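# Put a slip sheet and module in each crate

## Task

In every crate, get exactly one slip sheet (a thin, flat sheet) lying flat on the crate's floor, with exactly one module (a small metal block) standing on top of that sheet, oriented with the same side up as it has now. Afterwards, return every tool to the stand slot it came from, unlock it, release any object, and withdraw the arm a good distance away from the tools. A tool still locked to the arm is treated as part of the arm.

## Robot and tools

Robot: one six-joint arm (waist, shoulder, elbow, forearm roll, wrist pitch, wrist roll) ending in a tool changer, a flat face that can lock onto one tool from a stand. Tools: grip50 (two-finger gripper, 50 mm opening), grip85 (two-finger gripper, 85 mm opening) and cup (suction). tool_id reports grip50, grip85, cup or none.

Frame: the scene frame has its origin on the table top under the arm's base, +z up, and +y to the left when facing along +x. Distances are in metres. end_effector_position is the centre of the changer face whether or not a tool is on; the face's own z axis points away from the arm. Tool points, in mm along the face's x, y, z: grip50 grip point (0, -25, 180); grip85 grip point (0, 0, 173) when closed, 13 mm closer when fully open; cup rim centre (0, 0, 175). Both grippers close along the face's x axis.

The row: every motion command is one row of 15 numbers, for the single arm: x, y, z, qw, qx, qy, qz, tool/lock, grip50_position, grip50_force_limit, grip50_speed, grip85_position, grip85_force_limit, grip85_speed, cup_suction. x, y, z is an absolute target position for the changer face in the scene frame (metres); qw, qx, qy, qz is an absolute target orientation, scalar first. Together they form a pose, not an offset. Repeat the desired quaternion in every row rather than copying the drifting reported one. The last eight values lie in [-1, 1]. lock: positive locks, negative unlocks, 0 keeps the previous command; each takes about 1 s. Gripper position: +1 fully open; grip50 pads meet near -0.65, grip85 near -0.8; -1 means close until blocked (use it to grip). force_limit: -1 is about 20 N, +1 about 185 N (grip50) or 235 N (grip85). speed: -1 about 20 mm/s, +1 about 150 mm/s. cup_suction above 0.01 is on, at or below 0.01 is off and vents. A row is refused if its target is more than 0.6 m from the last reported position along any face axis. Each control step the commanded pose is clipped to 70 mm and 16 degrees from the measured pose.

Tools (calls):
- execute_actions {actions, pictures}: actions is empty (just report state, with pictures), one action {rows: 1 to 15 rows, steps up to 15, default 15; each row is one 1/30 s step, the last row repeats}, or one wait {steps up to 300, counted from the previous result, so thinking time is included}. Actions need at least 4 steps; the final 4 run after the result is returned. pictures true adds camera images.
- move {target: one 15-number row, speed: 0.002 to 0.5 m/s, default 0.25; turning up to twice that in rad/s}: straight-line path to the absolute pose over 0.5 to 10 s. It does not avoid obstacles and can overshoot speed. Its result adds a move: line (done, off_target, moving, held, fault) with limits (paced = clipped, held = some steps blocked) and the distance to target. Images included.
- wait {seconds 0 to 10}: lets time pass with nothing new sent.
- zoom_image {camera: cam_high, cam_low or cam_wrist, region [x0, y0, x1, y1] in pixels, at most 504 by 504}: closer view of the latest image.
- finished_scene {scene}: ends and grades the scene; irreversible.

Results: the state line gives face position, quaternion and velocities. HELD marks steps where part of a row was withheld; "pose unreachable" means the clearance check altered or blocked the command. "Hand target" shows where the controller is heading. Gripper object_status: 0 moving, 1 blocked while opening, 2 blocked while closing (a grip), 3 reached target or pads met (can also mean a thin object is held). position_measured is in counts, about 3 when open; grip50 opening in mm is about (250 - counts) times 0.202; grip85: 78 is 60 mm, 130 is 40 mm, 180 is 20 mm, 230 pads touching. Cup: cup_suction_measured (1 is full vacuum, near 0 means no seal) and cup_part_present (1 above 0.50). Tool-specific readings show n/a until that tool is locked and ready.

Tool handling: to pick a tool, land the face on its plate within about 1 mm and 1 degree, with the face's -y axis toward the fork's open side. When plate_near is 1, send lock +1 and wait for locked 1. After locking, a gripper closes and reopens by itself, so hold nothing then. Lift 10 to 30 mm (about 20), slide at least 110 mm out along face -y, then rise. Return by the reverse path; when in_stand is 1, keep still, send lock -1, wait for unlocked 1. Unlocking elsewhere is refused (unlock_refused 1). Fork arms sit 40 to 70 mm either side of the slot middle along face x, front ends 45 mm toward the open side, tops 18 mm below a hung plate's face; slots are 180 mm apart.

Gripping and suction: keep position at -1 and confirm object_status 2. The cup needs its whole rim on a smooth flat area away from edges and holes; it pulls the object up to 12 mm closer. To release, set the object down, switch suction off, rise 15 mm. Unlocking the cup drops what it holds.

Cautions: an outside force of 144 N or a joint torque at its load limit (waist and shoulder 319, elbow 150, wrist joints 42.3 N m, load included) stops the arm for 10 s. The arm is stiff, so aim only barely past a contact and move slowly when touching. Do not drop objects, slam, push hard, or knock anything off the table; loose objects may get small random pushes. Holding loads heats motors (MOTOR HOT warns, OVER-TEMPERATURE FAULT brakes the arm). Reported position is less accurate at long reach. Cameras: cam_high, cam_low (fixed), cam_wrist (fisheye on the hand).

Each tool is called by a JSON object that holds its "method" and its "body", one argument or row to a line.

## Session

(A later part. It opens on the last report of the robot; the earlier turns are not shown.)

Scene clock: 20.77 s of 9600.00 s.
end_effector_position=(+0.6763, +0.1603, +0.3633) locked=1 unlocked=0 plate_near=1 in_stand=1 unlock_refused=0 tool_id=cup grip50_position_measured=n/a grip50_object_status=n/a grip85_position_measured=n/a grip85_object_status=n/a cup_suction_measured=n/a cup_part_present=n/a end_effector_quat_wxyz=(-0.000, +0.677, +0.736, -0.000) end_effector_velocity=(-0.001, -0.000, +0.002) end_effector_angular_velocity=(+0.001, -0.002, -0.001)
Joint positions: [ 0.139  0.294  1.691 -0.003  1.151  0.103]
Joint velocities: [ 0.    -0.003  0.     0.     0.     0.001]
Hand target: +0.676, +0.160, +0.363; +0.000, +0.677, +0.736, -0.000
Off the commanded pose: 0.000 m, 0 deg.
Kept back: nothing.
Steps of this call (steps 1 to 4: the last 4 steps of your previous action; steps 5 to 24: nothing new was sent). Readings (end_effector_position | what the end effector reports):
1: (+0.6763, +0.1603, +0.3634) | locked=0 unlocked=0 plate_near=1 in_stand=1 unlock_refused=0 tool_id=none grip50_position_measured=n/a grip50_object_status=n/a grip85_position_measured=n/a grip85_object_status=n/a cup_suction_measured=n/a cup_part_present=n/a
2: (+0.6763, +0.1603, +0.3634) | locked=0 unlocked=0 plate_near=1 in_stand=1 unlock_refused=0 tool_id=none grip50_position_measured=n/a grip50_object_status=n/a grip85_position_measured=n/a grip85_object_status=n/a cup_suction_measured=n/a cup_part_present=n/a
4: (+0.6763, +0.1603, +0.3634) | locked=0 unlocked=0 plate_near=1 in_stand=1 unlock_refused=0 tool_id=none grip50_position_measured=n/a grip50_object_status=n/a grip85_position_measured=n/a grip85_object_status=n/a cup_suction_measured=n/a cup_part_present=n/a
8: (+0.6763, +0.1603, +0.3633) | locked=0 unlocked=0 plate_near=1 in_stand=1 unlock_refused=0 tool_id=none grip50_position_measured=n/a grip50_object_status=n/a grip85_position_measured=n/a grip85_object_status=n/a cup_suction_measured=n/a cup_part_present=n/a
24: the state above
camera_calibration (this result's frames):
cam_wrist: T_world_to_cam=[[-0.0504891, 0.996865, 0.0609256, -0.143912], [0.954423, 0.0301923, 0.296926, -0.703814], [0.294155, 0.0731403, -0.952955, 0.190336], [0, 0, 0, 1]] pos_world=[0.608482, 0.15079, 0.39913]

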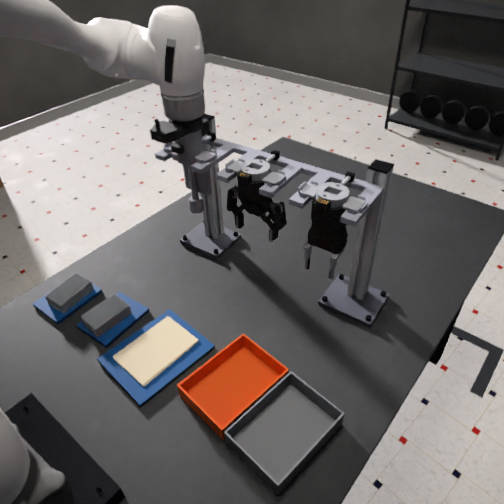

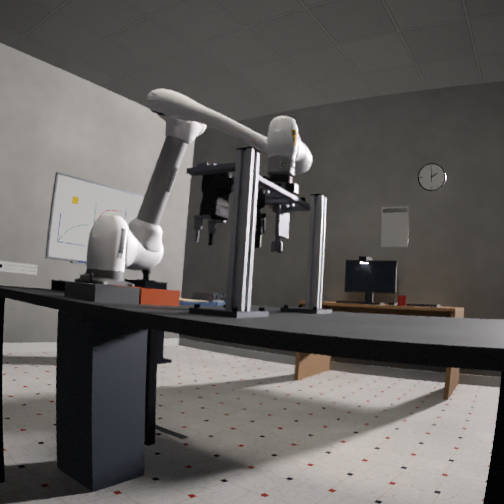

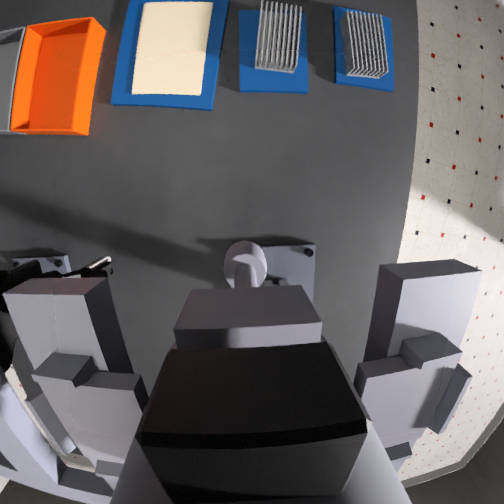

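{"method": "move", "body": {
  "target": [0.6763, 0.1603, 0.3834, 0, 0.67688, 0.7361, 0, 0, 1, 0, 0, 1, -0.3, -0.3, -1],
  "speed": 0.05
}}

{"method": "move", "body": {
  "target": [0.5517, 0.1498, 0.3834, 0, 0.67688, 0.7361, 0, 0, 1, 0, 0, 1, -0.3, -0.3, -1],
  "speed": 0.15
}}

{"method": "move", "body": {
  "target": [0.46, 0.03, 0.40, 0, 0.67688, 0.7361, 0, 0, 1, 0, 0, 1, -0.3, -0.3, -1],
  "speed": 0.3
}}

Scene clock: 22.10 s of 9600.00 s.
end_effector_position=(+0.6762, +0.1603, +0.3834) locked=1 unlocked=0 plate_near=1 in_stand=0 unlock_refused=0 tool_id=cup grip50_position_measured=n/a grip50_object_status=n/a grip85_position_measured=n/a grip85_object_status=n/a cup_suction_measured=0.00 cup_part_present=0 end_effector_quat_wxyz=(-0.000, +0.677, +0.736, +0.000) end_effector_velocity=(+0.000, +0.001, +0.001) end_effector_angular_velocity=(-0.000, -0.001, +0.003)
Joint positions: [ 0.14   0.281  1.67  -0.003  1.185  0.103]
Joint velocities: [ 0.001 -0.    -0.    -0.001 -0.    -0.001]
Hand target: +0.676, +0.160, +0.383; -0.000, +0.677, +0.736, +0.000
Off the commanded pose: 0.000 m, 0 deg.
Kept back: nothing.
move: done
camera_calibration (this result's frames):
cam_wrist: T_world_to_cam=[[-0.050385, 0.996868, 0.0609552, -0.145207], [0.95439, 0.0300747, 0.297044, -0.709701], [0.294281, 0.0731417, -0.952916, 0.20942], [0, 0, 0, 1]] pos_world=[0.608387, 0.150779, 0.419224]

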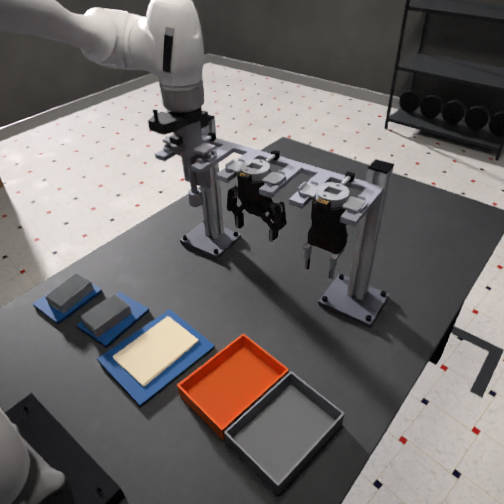

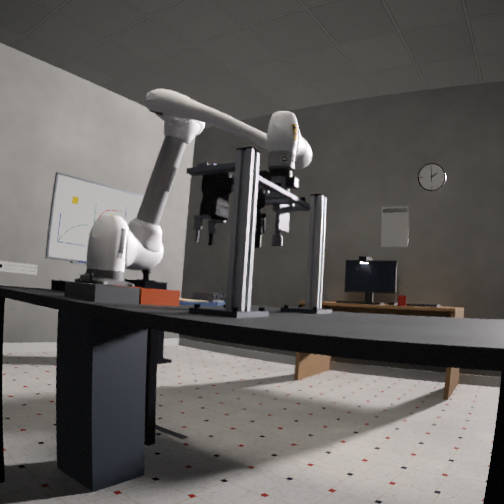

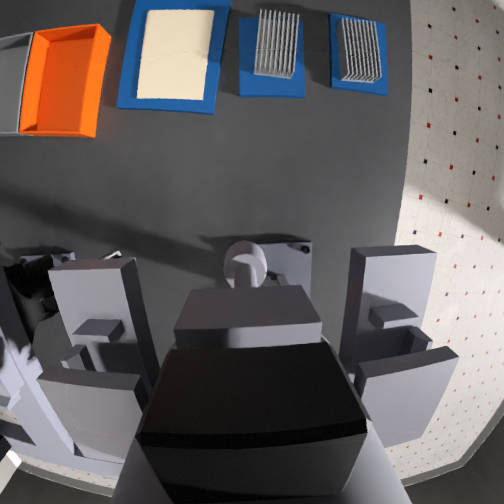

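Scene clock: 23.23 s of 9600.00 s.
end_effector_position=(+0.5518, +0.1499, +0.3832) locked=1 unlocked=0 plate_near=1 in_stand=0 unlock_refused=0 tool_id=cup grip50_position_measured=n/a grip50_object_status=n/a grip85_position_measured=n/a grip85_object_status=n/a cup_suction_measured=0.00 cup_part_present=0 end_effector_quat_wxyz=(-0.000, +0.677, +0.736, -0.000) end_effector_velocity=(-0.000, +0.000, -0.000) end_effector_angular_velocity=(-0.001, +0.001, -0.000)
Joint positions: [ 0.162  0.094  1.901 -0.004  1.141  0.126]
Joint velocities: [ 0.     0.     0.001 -0.     0.     0.001]
Hand target: +0.552, +0.150, +0.383; -0.000, +0.677, +0.736, -0.000
Off the commanded pose: 0.000 m, 0 deg.
Kept back: nothing.
move: done
camera_calibration (this result's frames):
cam_wrist: T_world_to_cam=[[-0.0503595, 0.99687, 0.0609444, -0.141112], [0.954395, 0.0300545, 0.297031, -0.590527], [0.29427, 0.0731234, -0.952921, 0.246617], [0, 0, 0, 1]] pos_world=[0.483917, 0.140384, 0.419011]

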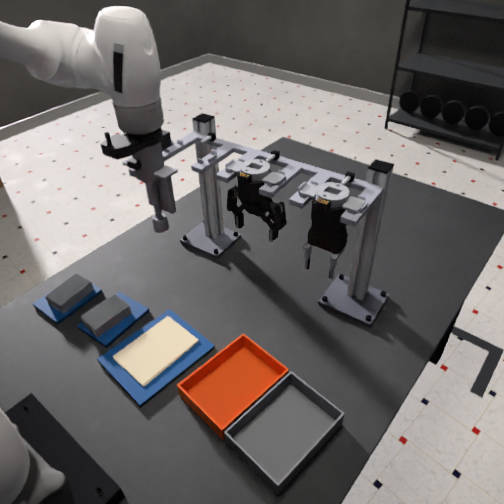

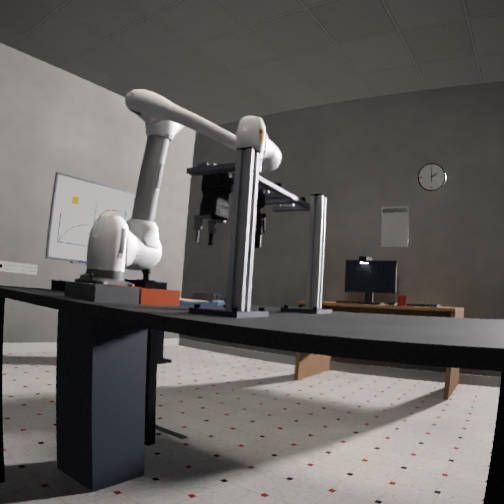

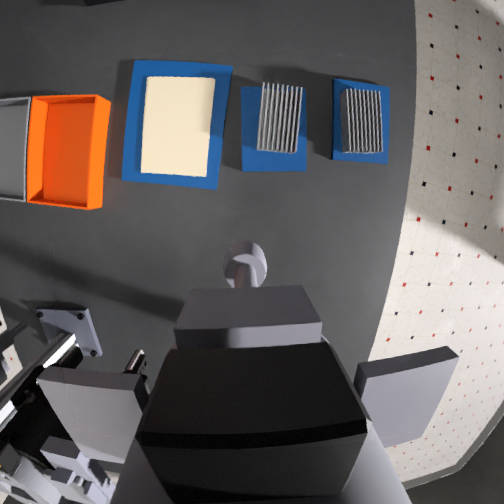

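Scene clock: 24.13 s of 9600.00 s.
end_effector_position=(+0.4600, +0.0300, +0.3998) locked=1 unlocked=0 plate_near=1 in_stand=0 unlock_refused=0 tool_id=cup grip50_position_measured=n/a grip50_object_status=n/a grip85_position_measured=n/a grip85_object_status=n/a cup_suction_measured=0.00 cup_part_present=0 end_effector_quat_wxyz=(+0.000, +0.677, +0.736, -0.000) end_effector_velocity=(-0.000, +0.000, -0.000) end_effector_angular_velocity=(+0.002, +0.001, -0.001)
Joint positions: [-0.053 -0.098  2.06  -0.003  1.173 -0.09 ]
Joint velocities: [-0.    -0.     0.     0.003  0.    -0.   ]
Hand target: +0.460, +0.030, +0.400; +0.000, +0.677, +0.736, -0.000
Off the commanded pose: 0.000 m, 0 deg.
Kept back: nothing.
move: done
camera_calibration (this result's frames):
cam_wrist: T_world_to_cam=[[-0.050448, 0.996889, 0.060558, -0.0270755], [0.954321, 0.0302368, 0.29725, -0.50432], [0.294494, 0.0727874, -0.952877, 0.298125], [0, 0, 0, 1]] pos_world=[0.392121, 0.0205406, 0.435626]

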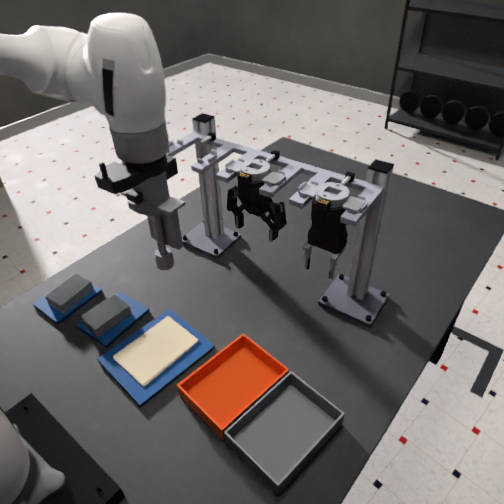

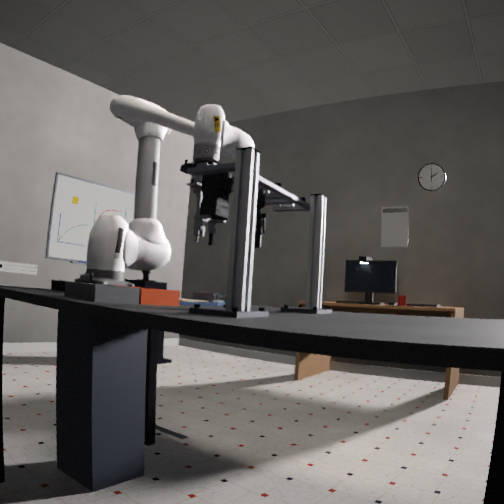

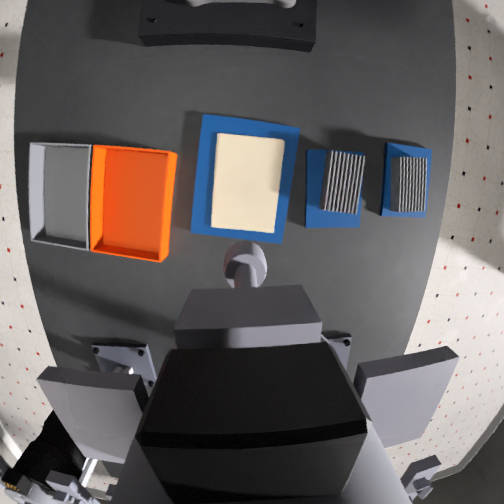

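{"method": "zoom_image", "body": {
  "camera": "cam_wrist",
  "region": [170, 100, 330, 290]
}}

{"method": "zoom_image", "body": {
  "camera": "cam_wrist",
  "region": [15, 125, 195, 275]
}}

{"method": "zoom_image", "body": {
  "camera": "cam_wrist",
  "region": [295, 130, 445, 240]
}}

Region (170, 100, 330, 290) of cam_wrist's 504x504 image, scaled by 2.653, with more detail than that image has; it fills the left 424 columns of this view, and the rest is white.

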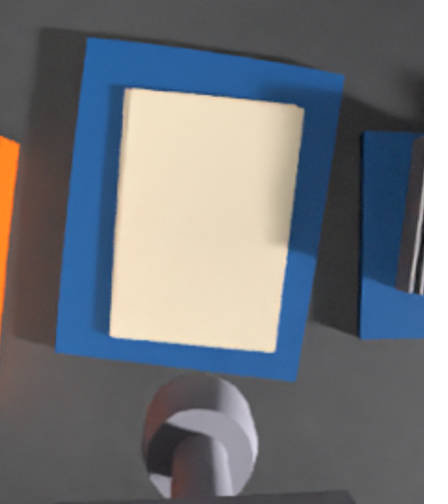

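Region (15, 125, 195, 275) of cam_wrist's 504x504 image, scaled by 2.800, with more detail than that image has.

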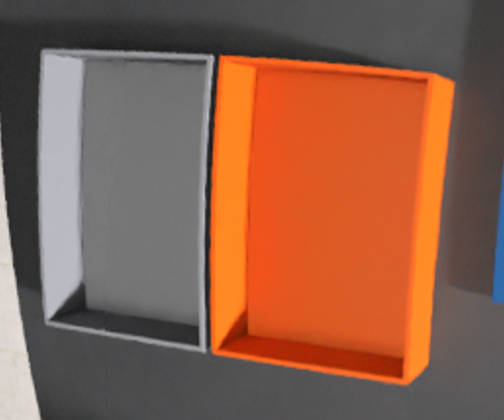

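Region (295, 130, 445, 240) of cam_wrist's 504x504 image, scaled by 3.360, with more detail than that image has; it fills the top 370 rows of this view, and the rest is white.

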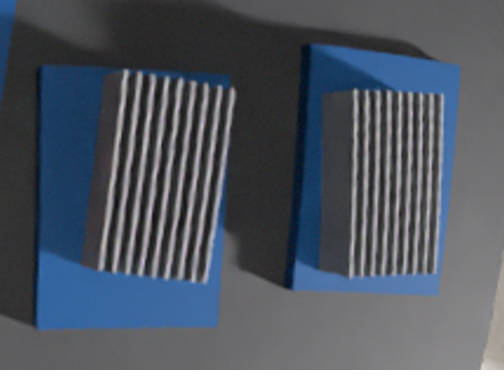

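{"method": "move", "body": {
  "target": [0.3921, 0.0317, 0.25, 0, 0.72597, 0.68772, 0, 0, 1, 0, 0, 1, -0.3, -0.3, -1],
  "speed": 0.25
}}

{"method": "zoom_image", "body": {
  "camera": "cam_wrist",
  "region": [150, 140, 350, 320]
}}

Scene clock: 27.77 s of 9600.00 s.
end_effector_position=(+0.3926, +0.0317, +0.2498) locked=1 unlocked=0 plate_near=1 in_stand=0 unlock_refused=0 tool_id=cup grip50_position_measured=n/a grip50_object_status=n/a grip85_position_measured=n/a grip85_object_status=n/a cup_suction_measured=0.00 cup_part_present=0 end_effector_quat_wxyz=(+0.000, +0.726, +0.688, -0.000) end_effector_velocity=(-0.001, +0.000, -0.001) end_effector_angular_velocity=(+0.000, +0.002, -0.002)
Joint positions: [-0.051 -0.053  2.337 -0.003  0.851  0.051]
Joint velocities: [-0.     0.001  0.001  0.     0.     0.002]
Hand target: +0.393, +0.032, +0.250; +0.000, +0.726, +0.688, -0.000
Off the commanded pose: 0.001 m, 0 deg.
Kept back: nothing.
move: done
camera_calibration (this result's frames):
cam_wrist: T_world_to_cam=[[0.0874285, 0.994317, 0.0607477, -0.0771464], [0.949392, -0.101636, 0.297196, -0.389339], [0.301681, 0.03169, -0.952882, 0.173405], [0, 0, 0, 1]] pos_world=[0.324067, 0.031642, 0.285631]

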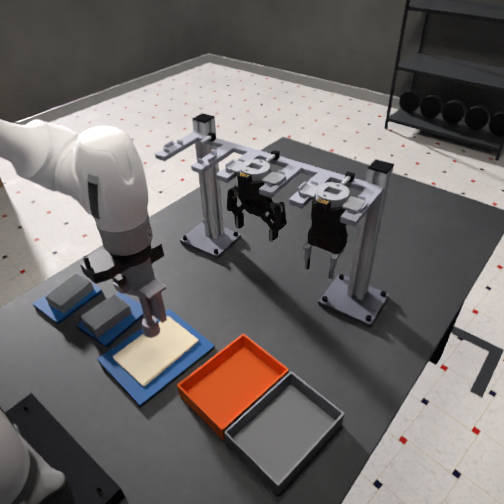

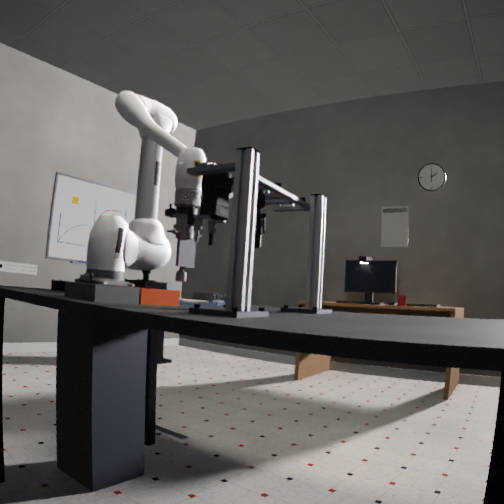

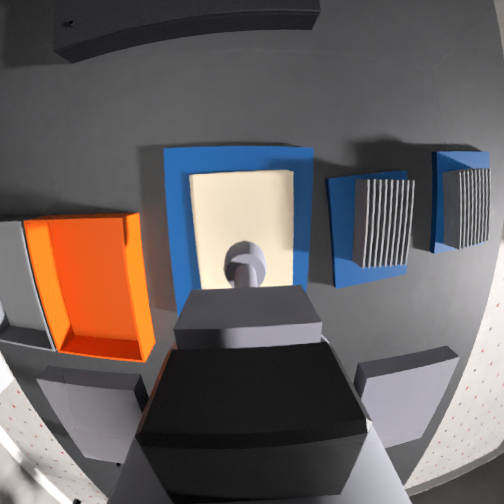

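Region (150, 140, 350, 320) of cam_wrist's 504x504 image, scaled by 2.520, with more detail than that image has; it fills the top 454 rows of this view, and the rest is white.

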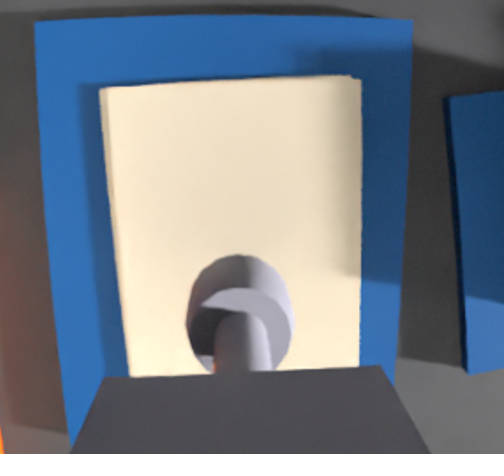

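{"method": "move", "body": {
  "target": [0.3913, 0.0325, 0.197, 0, 0.72597, 0.68772, 0, 0, 1, 0, 0, 1, -0.3, -0.3, 1],
  "speed": 0.1
}}

{"method": "move", "body": {
  "target": [0.3913, 0.0325, 0.1905, 0, 0.72597, 0.68772, 0, 0, 1, 0, 0, 1, -0.3, -0.3, 1],
  "speed": 0.015
}}

Scene clock: 29.10 s of 9600.00 s.
end_effector_position=(+0.3915, +0.0325, +0.1970) locked=1 unlocked=0 plate_near=1 in_stand=0 unlock_refused=0 tool_id=cup grip50_position_measured=n/a grip50_object_status=n/a grip85_position_measured=n/a grip85_object_status=n/a cup_suction_measured=0.00 cup_part_present=0 end_effector_quat_wxyz=(+0.000, +0.726, +0.688, -0.000) end_effector_velocity=(-0.000, +0.000, +0.000) end_effector_angular_velocity=(+0.001, -0.001, -0.004)
Joint positions: [-0.049  0.031  2.388 -0.003  0.716  0.053]
Joint velocities: [ 0.001 -0.001  0.     0.001 -0.     0.003]
Hand target: +0.391, +0.032, +0.197; +0.000, +0.726, +0.688, -0.000
Off the commanded pose: 0.000 m, 0 deg.
Kept back: nothing.
move: done
camera_calibration (this result's frames):
cam_wrist: T_world_to_cam=[[0.0871799, 0.994335, 0.0608071, -0.0745329], [0.949435, -0.101414, 0.297135, -0.372503], [0.301618, 0.0318282, -0.952897, 0.123352], [0, 0, 0, 1]] pos_world=[0.32296, 0.0324075, 0.232758]

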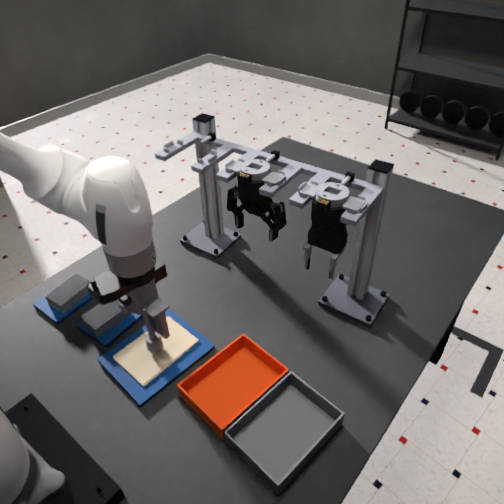

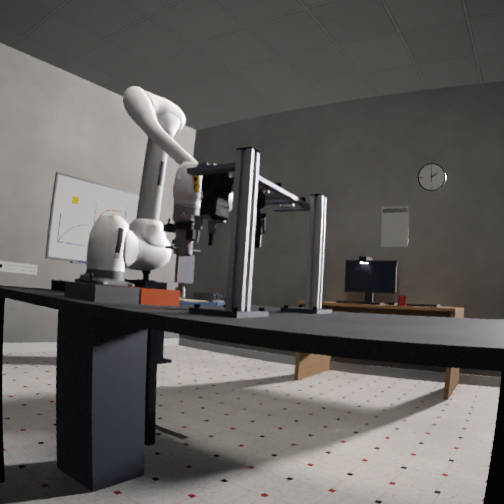

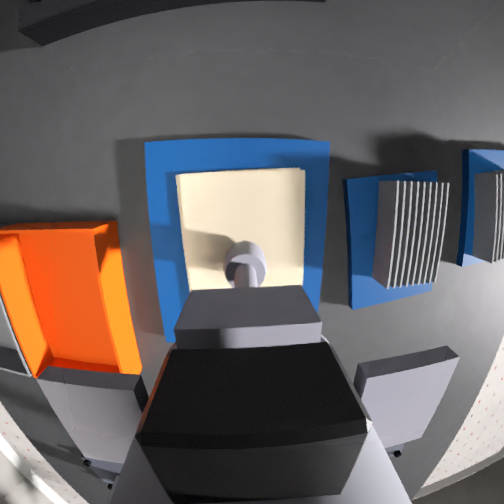

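Scene clock: 29.80 s of 9600.00 s.
end_effector_position=(+0.3913, +0.0325, +0.1905) locked=1 unlocked=0 plate_near=1 in_stand=0 unlock_refused=0 tool_id=cup grip50_position_measured=n/a grip50_object_status=n/a grip85_position_measured=n/a grip85_object_status=n/a cup_suction_measured=0.78 cup_part_present=1 end_effector_quat_wxyz=(+0.000, +0.726, +0.688, -0.000) end_effector_velocity=(-0.000, -0.000, +0.001) end_effector_angular_velocity=(-0.000, -0.001, +0.001)
Joint positions: [-0.049  0.043  2.393 -0.003  0.7    0.053]
Joint velocities: [-0.    -0.002  0.    -0.     0.    -0.002]
Hand target: +0.391, +0.032, +0.190; +0.000, +0.726, +0.688, -0.000
Off the commanded pose: 0.000 m, 0 deg.
Kept back: nothing.
move: done
camera_calibration (this result's frames):
cam_wrist: T_world_to_cam=[[0.0871417, 0.994331, 0.0609199, -0.0741705], [0.949461, -0.101409, 0.297051, -0.370429], [0.301545, 0.0319555, -0.952916, 0.117267], [0, 0, 0, 1]] pos_world=[0.32281, 0.0324381, 0.2263]

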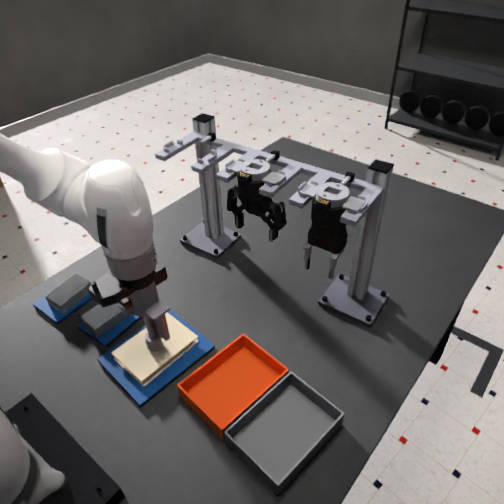

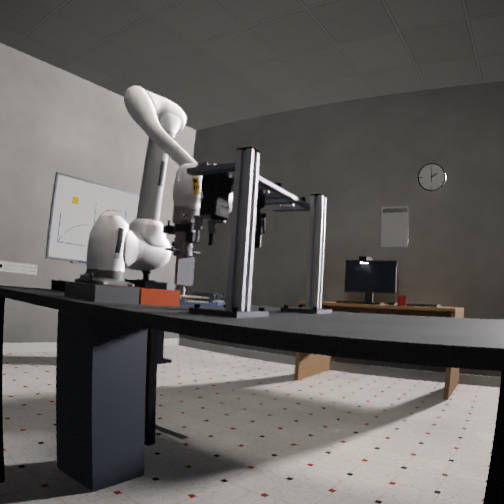

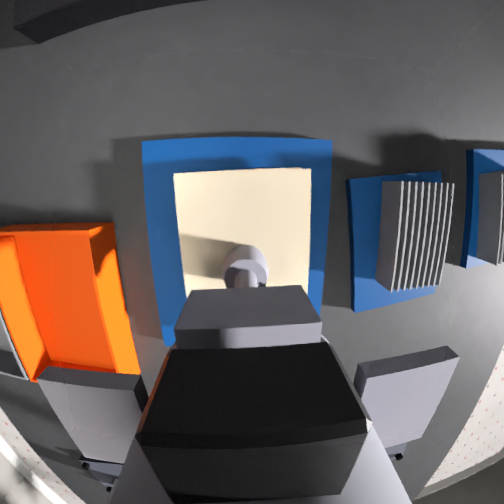

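{"method": "move", "body": {
  "target": [0.3913, 0.0325, 0.232, 0, 0.72597, 0.68772, 0, 0, 1, 0, 0, 1, -0.3, -0.3, 1],
  "speed": 0.1
}}

{"method": "move", "body": {
  "target": [0.4120, -0.3130, 0.228, 0, 0.74780, 0.66392, 0, 0, 1, 0, 0, 1, -0.3, -0.3, 1],
  "speed": 0.25
}}

{"method": "zoom_image", "body": {
  "camera": "cam_wrist",
  "region": [130, 130, 370, 340]
}}

Scene clock: 30.90 s of 9600.00 s.
end_effector_position=(+0.3912, +0.0325, +0.2320) locked=1 unlocked=0 plate_near=1 in_stand=0 unlock_refused=0 tool_id=cup grip50_position_measured=n/a grip50_object_status=n/a grip85_position_measured=n/a grip85_object_status=n/a cup_suction_measured=0.94 cup_part_present=1 end_effector_quat_wxyz=(-0.000, +0.726, +0.688, +0.000) end_effector_velocity=(+0.000, +0.000, -0.001) end_effector_angular_velocity=(+0.001, +0.002, -0.003)
Joint positions: [-0.049 -0.028  2.357 -0.003  0.807  0.053]
Joint velocities: [-0.     0.002 -0.     0.001  0.     0.002]
Hand target: +0.391, +0.033, +0.232; -0.000, +0.726, +0.688, +0.000
Off the commanded pose: 0.000 m, 0 deg.
Kept back: nothing.
move: done
camera_calibration (this result's frames):
cam_wrist: T_world_to_cam=[[0.0870368, 0.994332, 0.0610564, -0.0766846], [0.949497, -0.101347, 0.29696, -0.382619], [0.301464, 0.0321264, -0.952936, 0.156925], [0, 0, 0, 1]] pos_world=[0.322663, 0.0324313, 0.267844]

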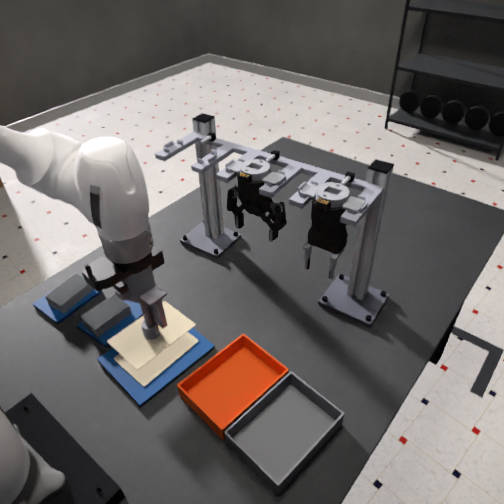

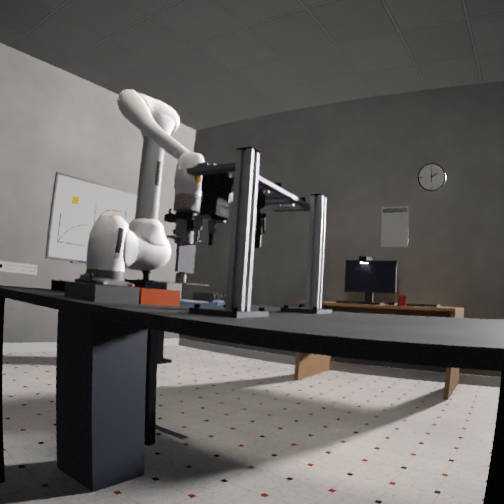

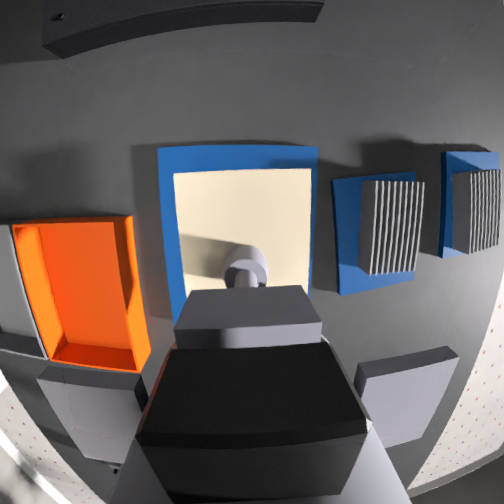

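Scene clock: 32.63 s of 9600.00 s.
end_effector_position=(+0.4118, -0.3134, +0.2282) locked=1 unlocked=0 plate_near=1 in_stand=0 unlock_refused=0 tool_id=cup grip50_position_measured=n/a grip50_object_status=n/a grip85_position_measured=n/a grip85_object_status=n/a cup_suction_measured=0.94 cup_part_present=1 end_effector_quat_wxyz=(+0.001, +0.748, +0.664, -0.000) end_effector_velocity=(+0.001, -0.000, -0.000) end_effector_angular_velocity=(-0.001, -0.000, -0.001)
Joint positions: [-0.765  0.167  2.149  0.002  0.819 -0.602]
Joint velocities: [ 0.     0.001 -0.001 -0.001 -0.     0.002]
Hand target: +0.412, -0.313, +0.228; +0.001, +0.748, +0.664, -0.000
Off the commanded pose: 0.001 m, 0 deg.
Kept back: nothing.
move: done
camera_calibration (this result's frames):
cam_wrist: T_world_to_cam=[[0.151071, 0.986734, 0.0594495, 0.237365], [0.940916, -0.161973, 0.297391, -0.451653], [0.303075, 0.01101, -0.952903, 0.150888], [0, 0, 0, 1]] pos_world=[0.343378, -0.309033, 0.263987]

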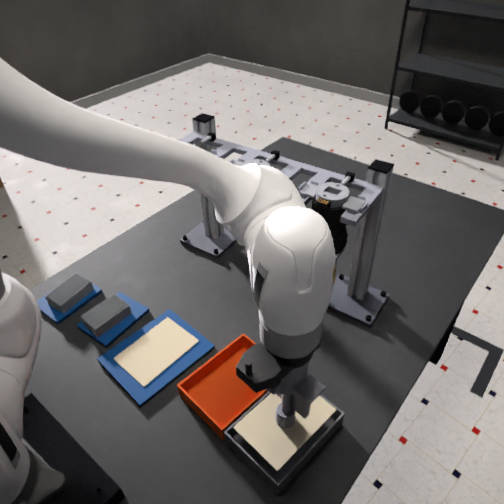

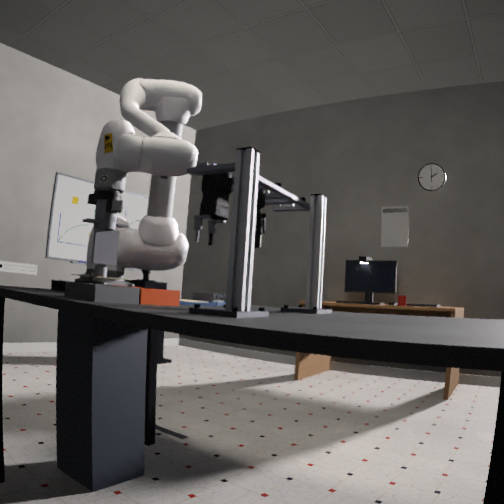

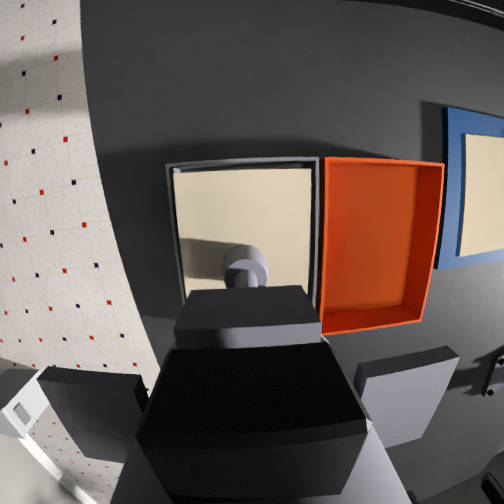

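Region (130, 130, 370, 340) of cam_wrist's 504x504 image, scaled by 2.100, with more detail than that image has; it fills the top 441 rows of this view, and the rest is white.

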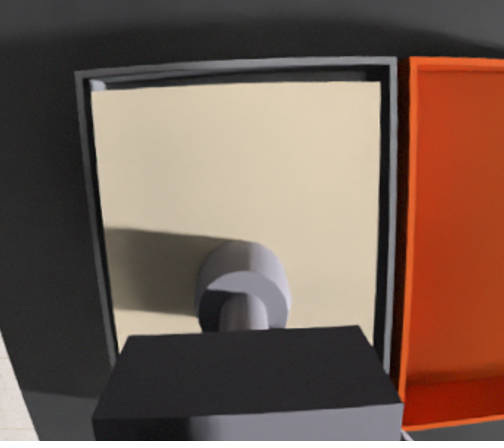

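{"method": "move", "body": {
  "target": [0.4135, -0.3118, 0.176, 0, 0.74256, 0.66978, 0, 0, 1, 0, 0, 1, -0.3, -0.3, 1],
  "speed": 0.07
}}

{"method": "zoom_image", "body": {
  "camera": "cam_wrist",
  "region": [110, 120, 380, 350]
}}

Scene clock: 34.33 s of 9600.00 s.
end_effector_position=(+0.4136, -0.3119, +0.1760) locked=1 unlocked=0 plate_near=1 in_stand=0 unlock_refused=0 tool_id=cup grip50_position_measured=n/a grip50_object_status=n/a grip85_position_measured=n/a grip85_object_status=n/a cup_suction_measured=0.94 cup_part_present=1 end_effector_quat_wxyz=(+0.000, +0.743, +0.670, -0.000) end_effector_velocity=(-0.000, -0.000, +0.001) end_effector_angular_velocity=(-0.002, -0.001, -0.000)
Joint positions: [-0.76   0.241  2.185  0.004  0.71  -0.614]
Joint velocities: [-0.001 -0.002  0.    -0.001 -0.     0.   ]
Hand target: +0.414, -0.312, +0.176; +0.000, +0.743, +0.670, -0.000
Off the commanded pose: 0.000 m, 0 deg.
Kept back: nothing.
move: done
camera_calibration (this result's frames):
cam_wrist: T_world_to_cam=[[0.135669, 0.988884, 0.0608532, 0.245477], [0.943378, -0.147704, 0.297022, -0.434103], [0.302708, 0.0171109, -0.95293, 0.102592], [0, 0, 0, 1]] pos_world=[0.345164, -0.308622, 0.211763]

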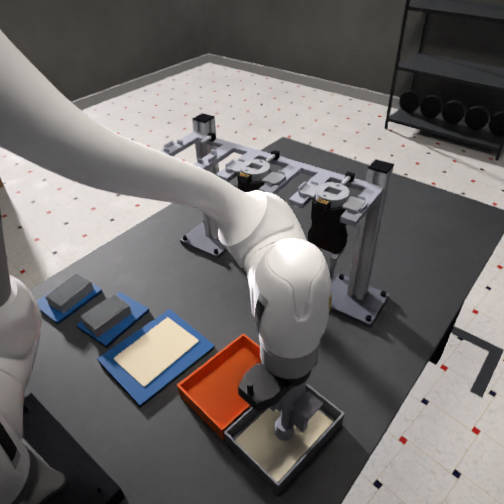

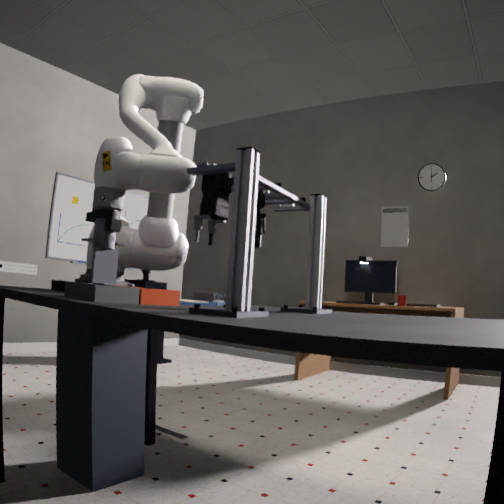

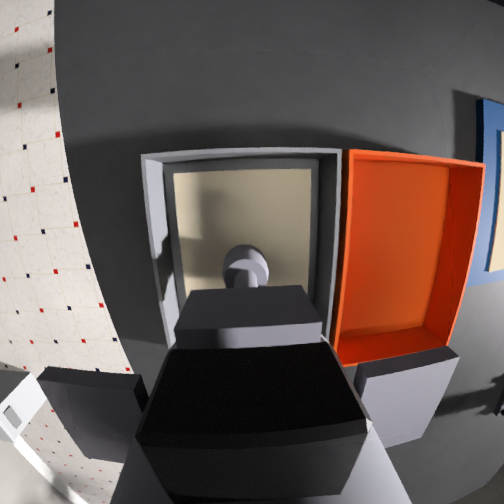

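Region (110, 120, 380, 350) of cam_wrist's 504x504 image, scaled by 1.867, with more detail than that image has; it fills the top 429 rows of this view, and the rest is white.

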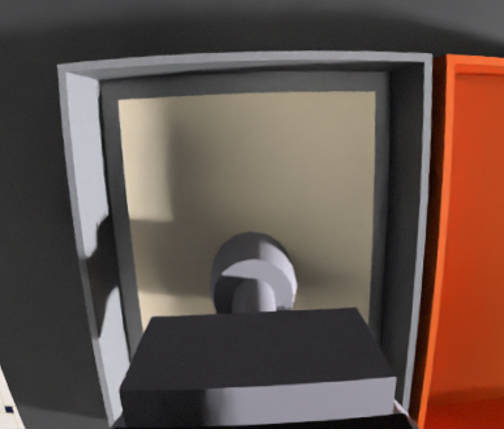

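{"method": "move", "body": {
  "target": [0.4134, -0.3124, 0.1712, 0, 0.74256, 0.66978, 0, 0, 1, 0, 0, 1, -0.3, -0.3, 1],
  "speed": 0.015
}}

{"method": "execute_actions", "body": {
  "actions": [
    {"rows": [[0.4134, -0.3124, 0.1712, 0, 0.74256, 0.66978, 0, 0, 1, 0, 0, 1, -0.3, -0.3, -1]], "steps": 15}
  ]
}}

{"method": "move", "body": {
  "target": [0.4134, -0.3124, 0.235, 0, 0.74256, 0.66978, 0, 0, 1, 0, 0, 1, -0.3, -0.3, -1],
  "speed": 0.1
}}

Scene clock: 35.27 s of 9600.00 s.
end_effector_position=(+0.4134, -0.3124, +0.1712) locked=1 unlocked=0 plate_near=1 in_stand=0 unlock_refused=0 tool_id=cup grip50_position_measured=n/a grip50_object_status=n/a grip85_position_measured=n/a grip85_object_status=n/a cup_suction_measured=0.94 cup_part_present=1 end_effector_quat_wxyz=(+0.000, +0.743, +0.670, -0.000) end_effector_velocity=(+0.000, +0.000, +0.001) end_effector_angular_velocity=(-0.002, -0.002, -0.001)
Joint positions: [-0.761  0.248  2.187  0.004  0.7   -0.616]
Joint velocities: [-0.    -0.002  0.     0.001 -0.001  0.   ]
Hand target: +0.413, -0.312, +0.171; +0.000, +0.743, +0.670, -0.000
Off the commanded pose: 0.000 m, 0 deg.
Kept back: nothing.
move: done
camera_calibration (this result's frames):
cam_wrist: T_world_to_cam=[[0.135564, 0.988894, 0.0609247, 0.246328], [0.943385, -0.147626, 0.297038, -0.432573], [0.302733, 0.0172077, -0.95292, 0.0981408], [0, 0, 0, 1]] pos_world=[0.344979, -0.30914, 0.207004]

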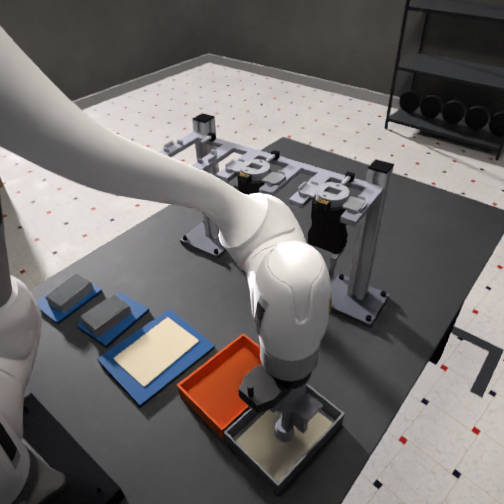

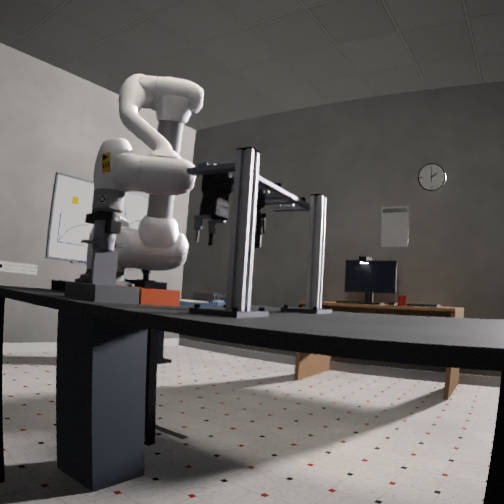

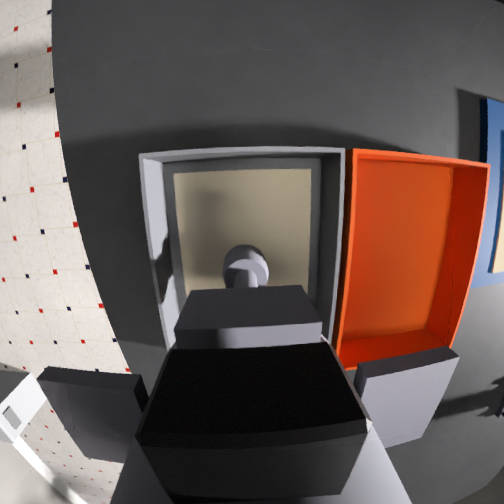

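Scene clock: 35.63 s of 9600.00 s.
end_effector_position=(+0.4134, -0.3124, +0.1712) locked=1 unlocked=0 plate_near=1 in_stand=0 unlock_refused=0 tool_id=cup grip50_position_measured=n/a grip50_object_status=n/a grip85_position_measured=n/a grip85_object_status=n/a cup_suction_measured=0.00 cup_part_present=0 end_effector_quat_wxyz=(-0.000, +0.743, +0.670, +0.000) end_effector_velocity=(+0.000, +0.000, +0.001) end_effector_angular_velocity=(-0.000, -0.001, +0.001)
Joint positions: [-0.761  0.248  2.187  0.004  0.7   -0.616]
Joint velocities: [ 0.    -0.001  0.     0.001  0.    -0.001]
Steps of this call (steps 1 to 11: the first 11 steps of this action). Readings (end_effector_position | what the end effector reports):
1: (+0.4134, -0.3124, +0.1712) | locked=1 unlocked=0 plate_near=1 in_stand=0 unlock_refused=0 tool_id=cup grip50_position_measured=n/a grip50_object_status=n/a grip85_position_measured=n/a grip85_object_status=n/a cup_suction_measured=0.80 cup_part_present=1
2: (+0.4134, -0.3124, +0.1712) | locked=1 unlocked=0 plate_near=1 in_stand=0 unlock_refused=0 tool_id=cup grip50_position_measured=n/a grip50_object_status=n/a grip85_position_measured=n/a grip85_object_status=n/a cup_suction_measured=0.45 cup_part_present=1
4: (+0.4134, -0.3124, +0.1712) | locked=1 unlocked=0 plate_near=1 in_stand=0 unlock_refused=0 tool_id=cup grip50_position_measured=n/a grip50_object_status=n/a grip85_position_measured=n/a grip85_object_status=n/a cup_suction_measured=0.04 cup_part_present=0
8: (+0.4134, -0.3124, +0.1712) | locked=1 unlocked=0 plate_near=1 in_stand=0 unlock_refused=0 tool_id=cup grip50_position_measured=n/a grip50_object_status=n/a grip85_position_measured=n/a grip85_object_status=n/a cup_suction_measured=0.00 cup_part_present=0
11: the state above

Scene clock: 36.80 s of 9600.00 s.
end_effector_position=(+0.4133, -0.3123, +0.2350) locked=1 unlocked=0 plate_near=1 in_stand=0 unlock_refused=0 tool_id=cup grip50_position_measured=n/a grip50_object_status=n/a grip85_position_measured=n/a grip85_object_status=n/a cup_suction_measured=0.00 cup_part_present=0 end_effector_quat_wxyz=(-0.000, +0.743, +0.670, +0.000) end_effector_velocity=(-0.000, -0.001, +0.000) end_effector_angular_velocity=(-0.001, +0.000, -0.000)
Joint positions: [-0.762  0.159  2.142  0.004  0.835 -0.615]
Joint velocities: [-0.     0.    -0.001 -0.001  0.     0.001]
Hand target: +0.413, -0.312, +0.235; -0.000, +0.743, +0.670, +0.000
Off your previous action's commanded pose: 0.000 m, 0 deg at its last step (step 4 of this call).
Off the commanded pose: 0.000 m, 0 deg.
Kept back: nothing.
move: done
camera_calibration (this result's frames):
cam_wrist: T_world_to_cam=[[0.135427, 0.988904, 0.0610647, 0.242343], [0.943396, -0.147537, 0.297045, -0.451368], [0.302759, 0.0173804, -0.952909, 0.159065], [0, 0, 0, 1]] pos_world=[0.344841, -0.309013, 0.270853]

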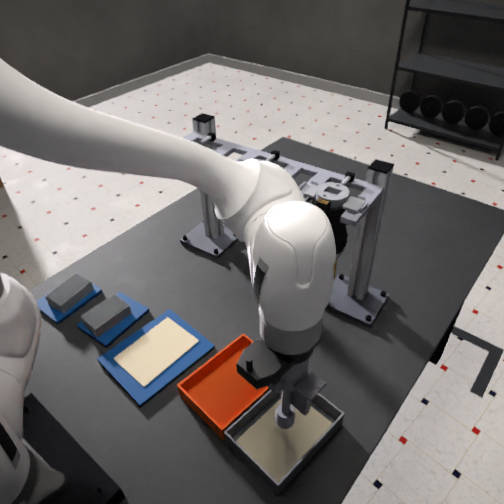

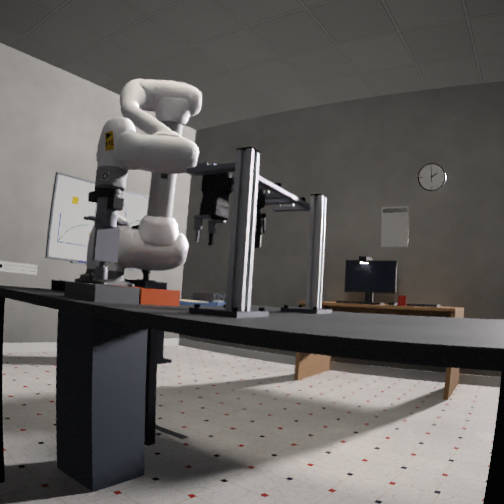

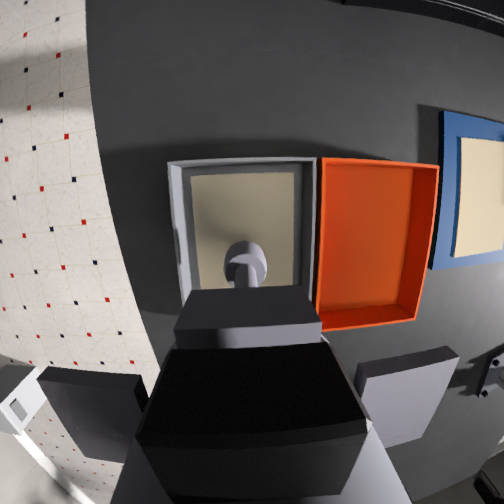

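{"method": "move", "body": {
  "target": [0.3908, 0.0305, 0.225, 0, 0.71934, 0.69466, 0, 0, 1, 0, 0, 1, -0.3, -0.3, -1],
  "speed": 0.35
}}

{"method": "zoom_image", "body": {
  "camera": "cam_wrist",
  "region": [150, 140, 350, 320]
}}

Scene clock: 38.63 s of 9600.00 s.
end_effector_position=(+0.3910, +0.0309, +0.2248) locked=1 unlocked=0 plate_near=1 in_stand=0 unlock_refused=0 tool_id=cup grip50_position_measured=n/a grip50_object_status=n/a grip85_position_measured=n/a grip85_object_status=n/a cup_suction_measured=0.00 cup_part_present=0 end_effector_quat_wxyz=(-0.001, +0.719, +0.695, +0.001) end_effector_velocity=(+0.000, -0.000, +0.001) end_effector_angular_velocity=(-0.001, -0.002, +0.002)
Joint positions: [-0.054 -0.017  2.364 -0.001  0.788  0.027]
Joint velocities: [-0.    -0.001 -0.001 -0.002 -0.001 -0.001]
Hand target: +0.391, +0.031, +0.225; -0.001, +0.719, +0.695, +0.000
Off the commanded pose: 0.001 m, 0 deg.
Kept back: nothing.
move: done
camera_calibration (this result's frames):
cam_wrist: T_world_to_cam=[[0.068083, 0.995725, 0.0624223, -0.0675766], [0.951233, -0.0836545, 0.296915, -0.381725], [0.300868, 0.0391632, -0.952861, 0.150132], [0, 0, 0, 1]] pos_world=[0.32254, 0.029475, 0.260613]

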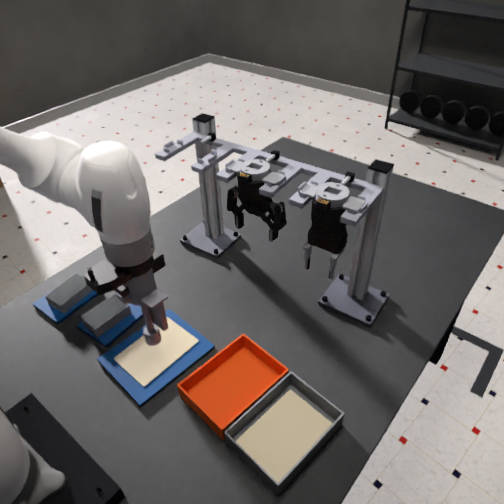

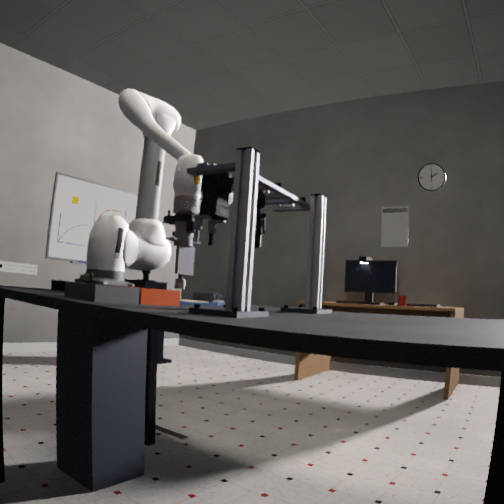

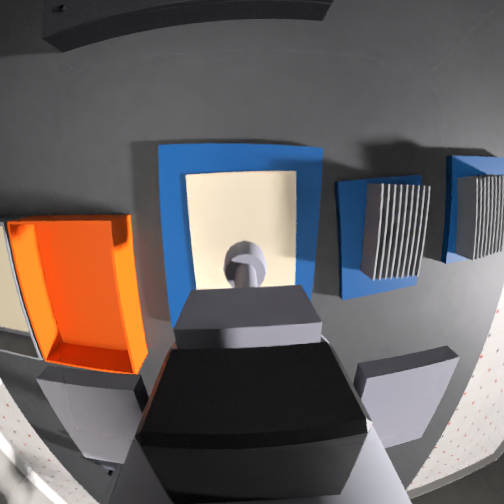

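Region (150, 140, 350, 320) of cam_wrist's 504x504 image, scaled by 2.520, with more detail than that image has; it fills the top 454 rows of this view, and the rest is white.

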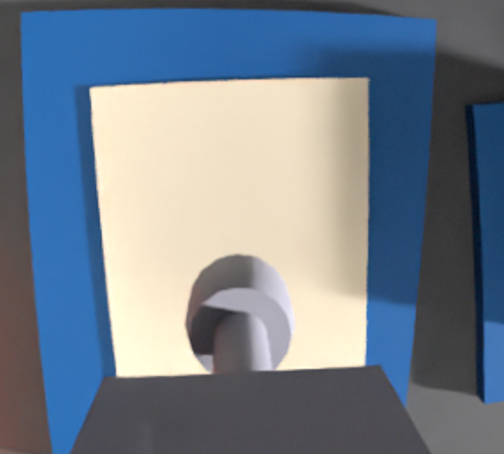

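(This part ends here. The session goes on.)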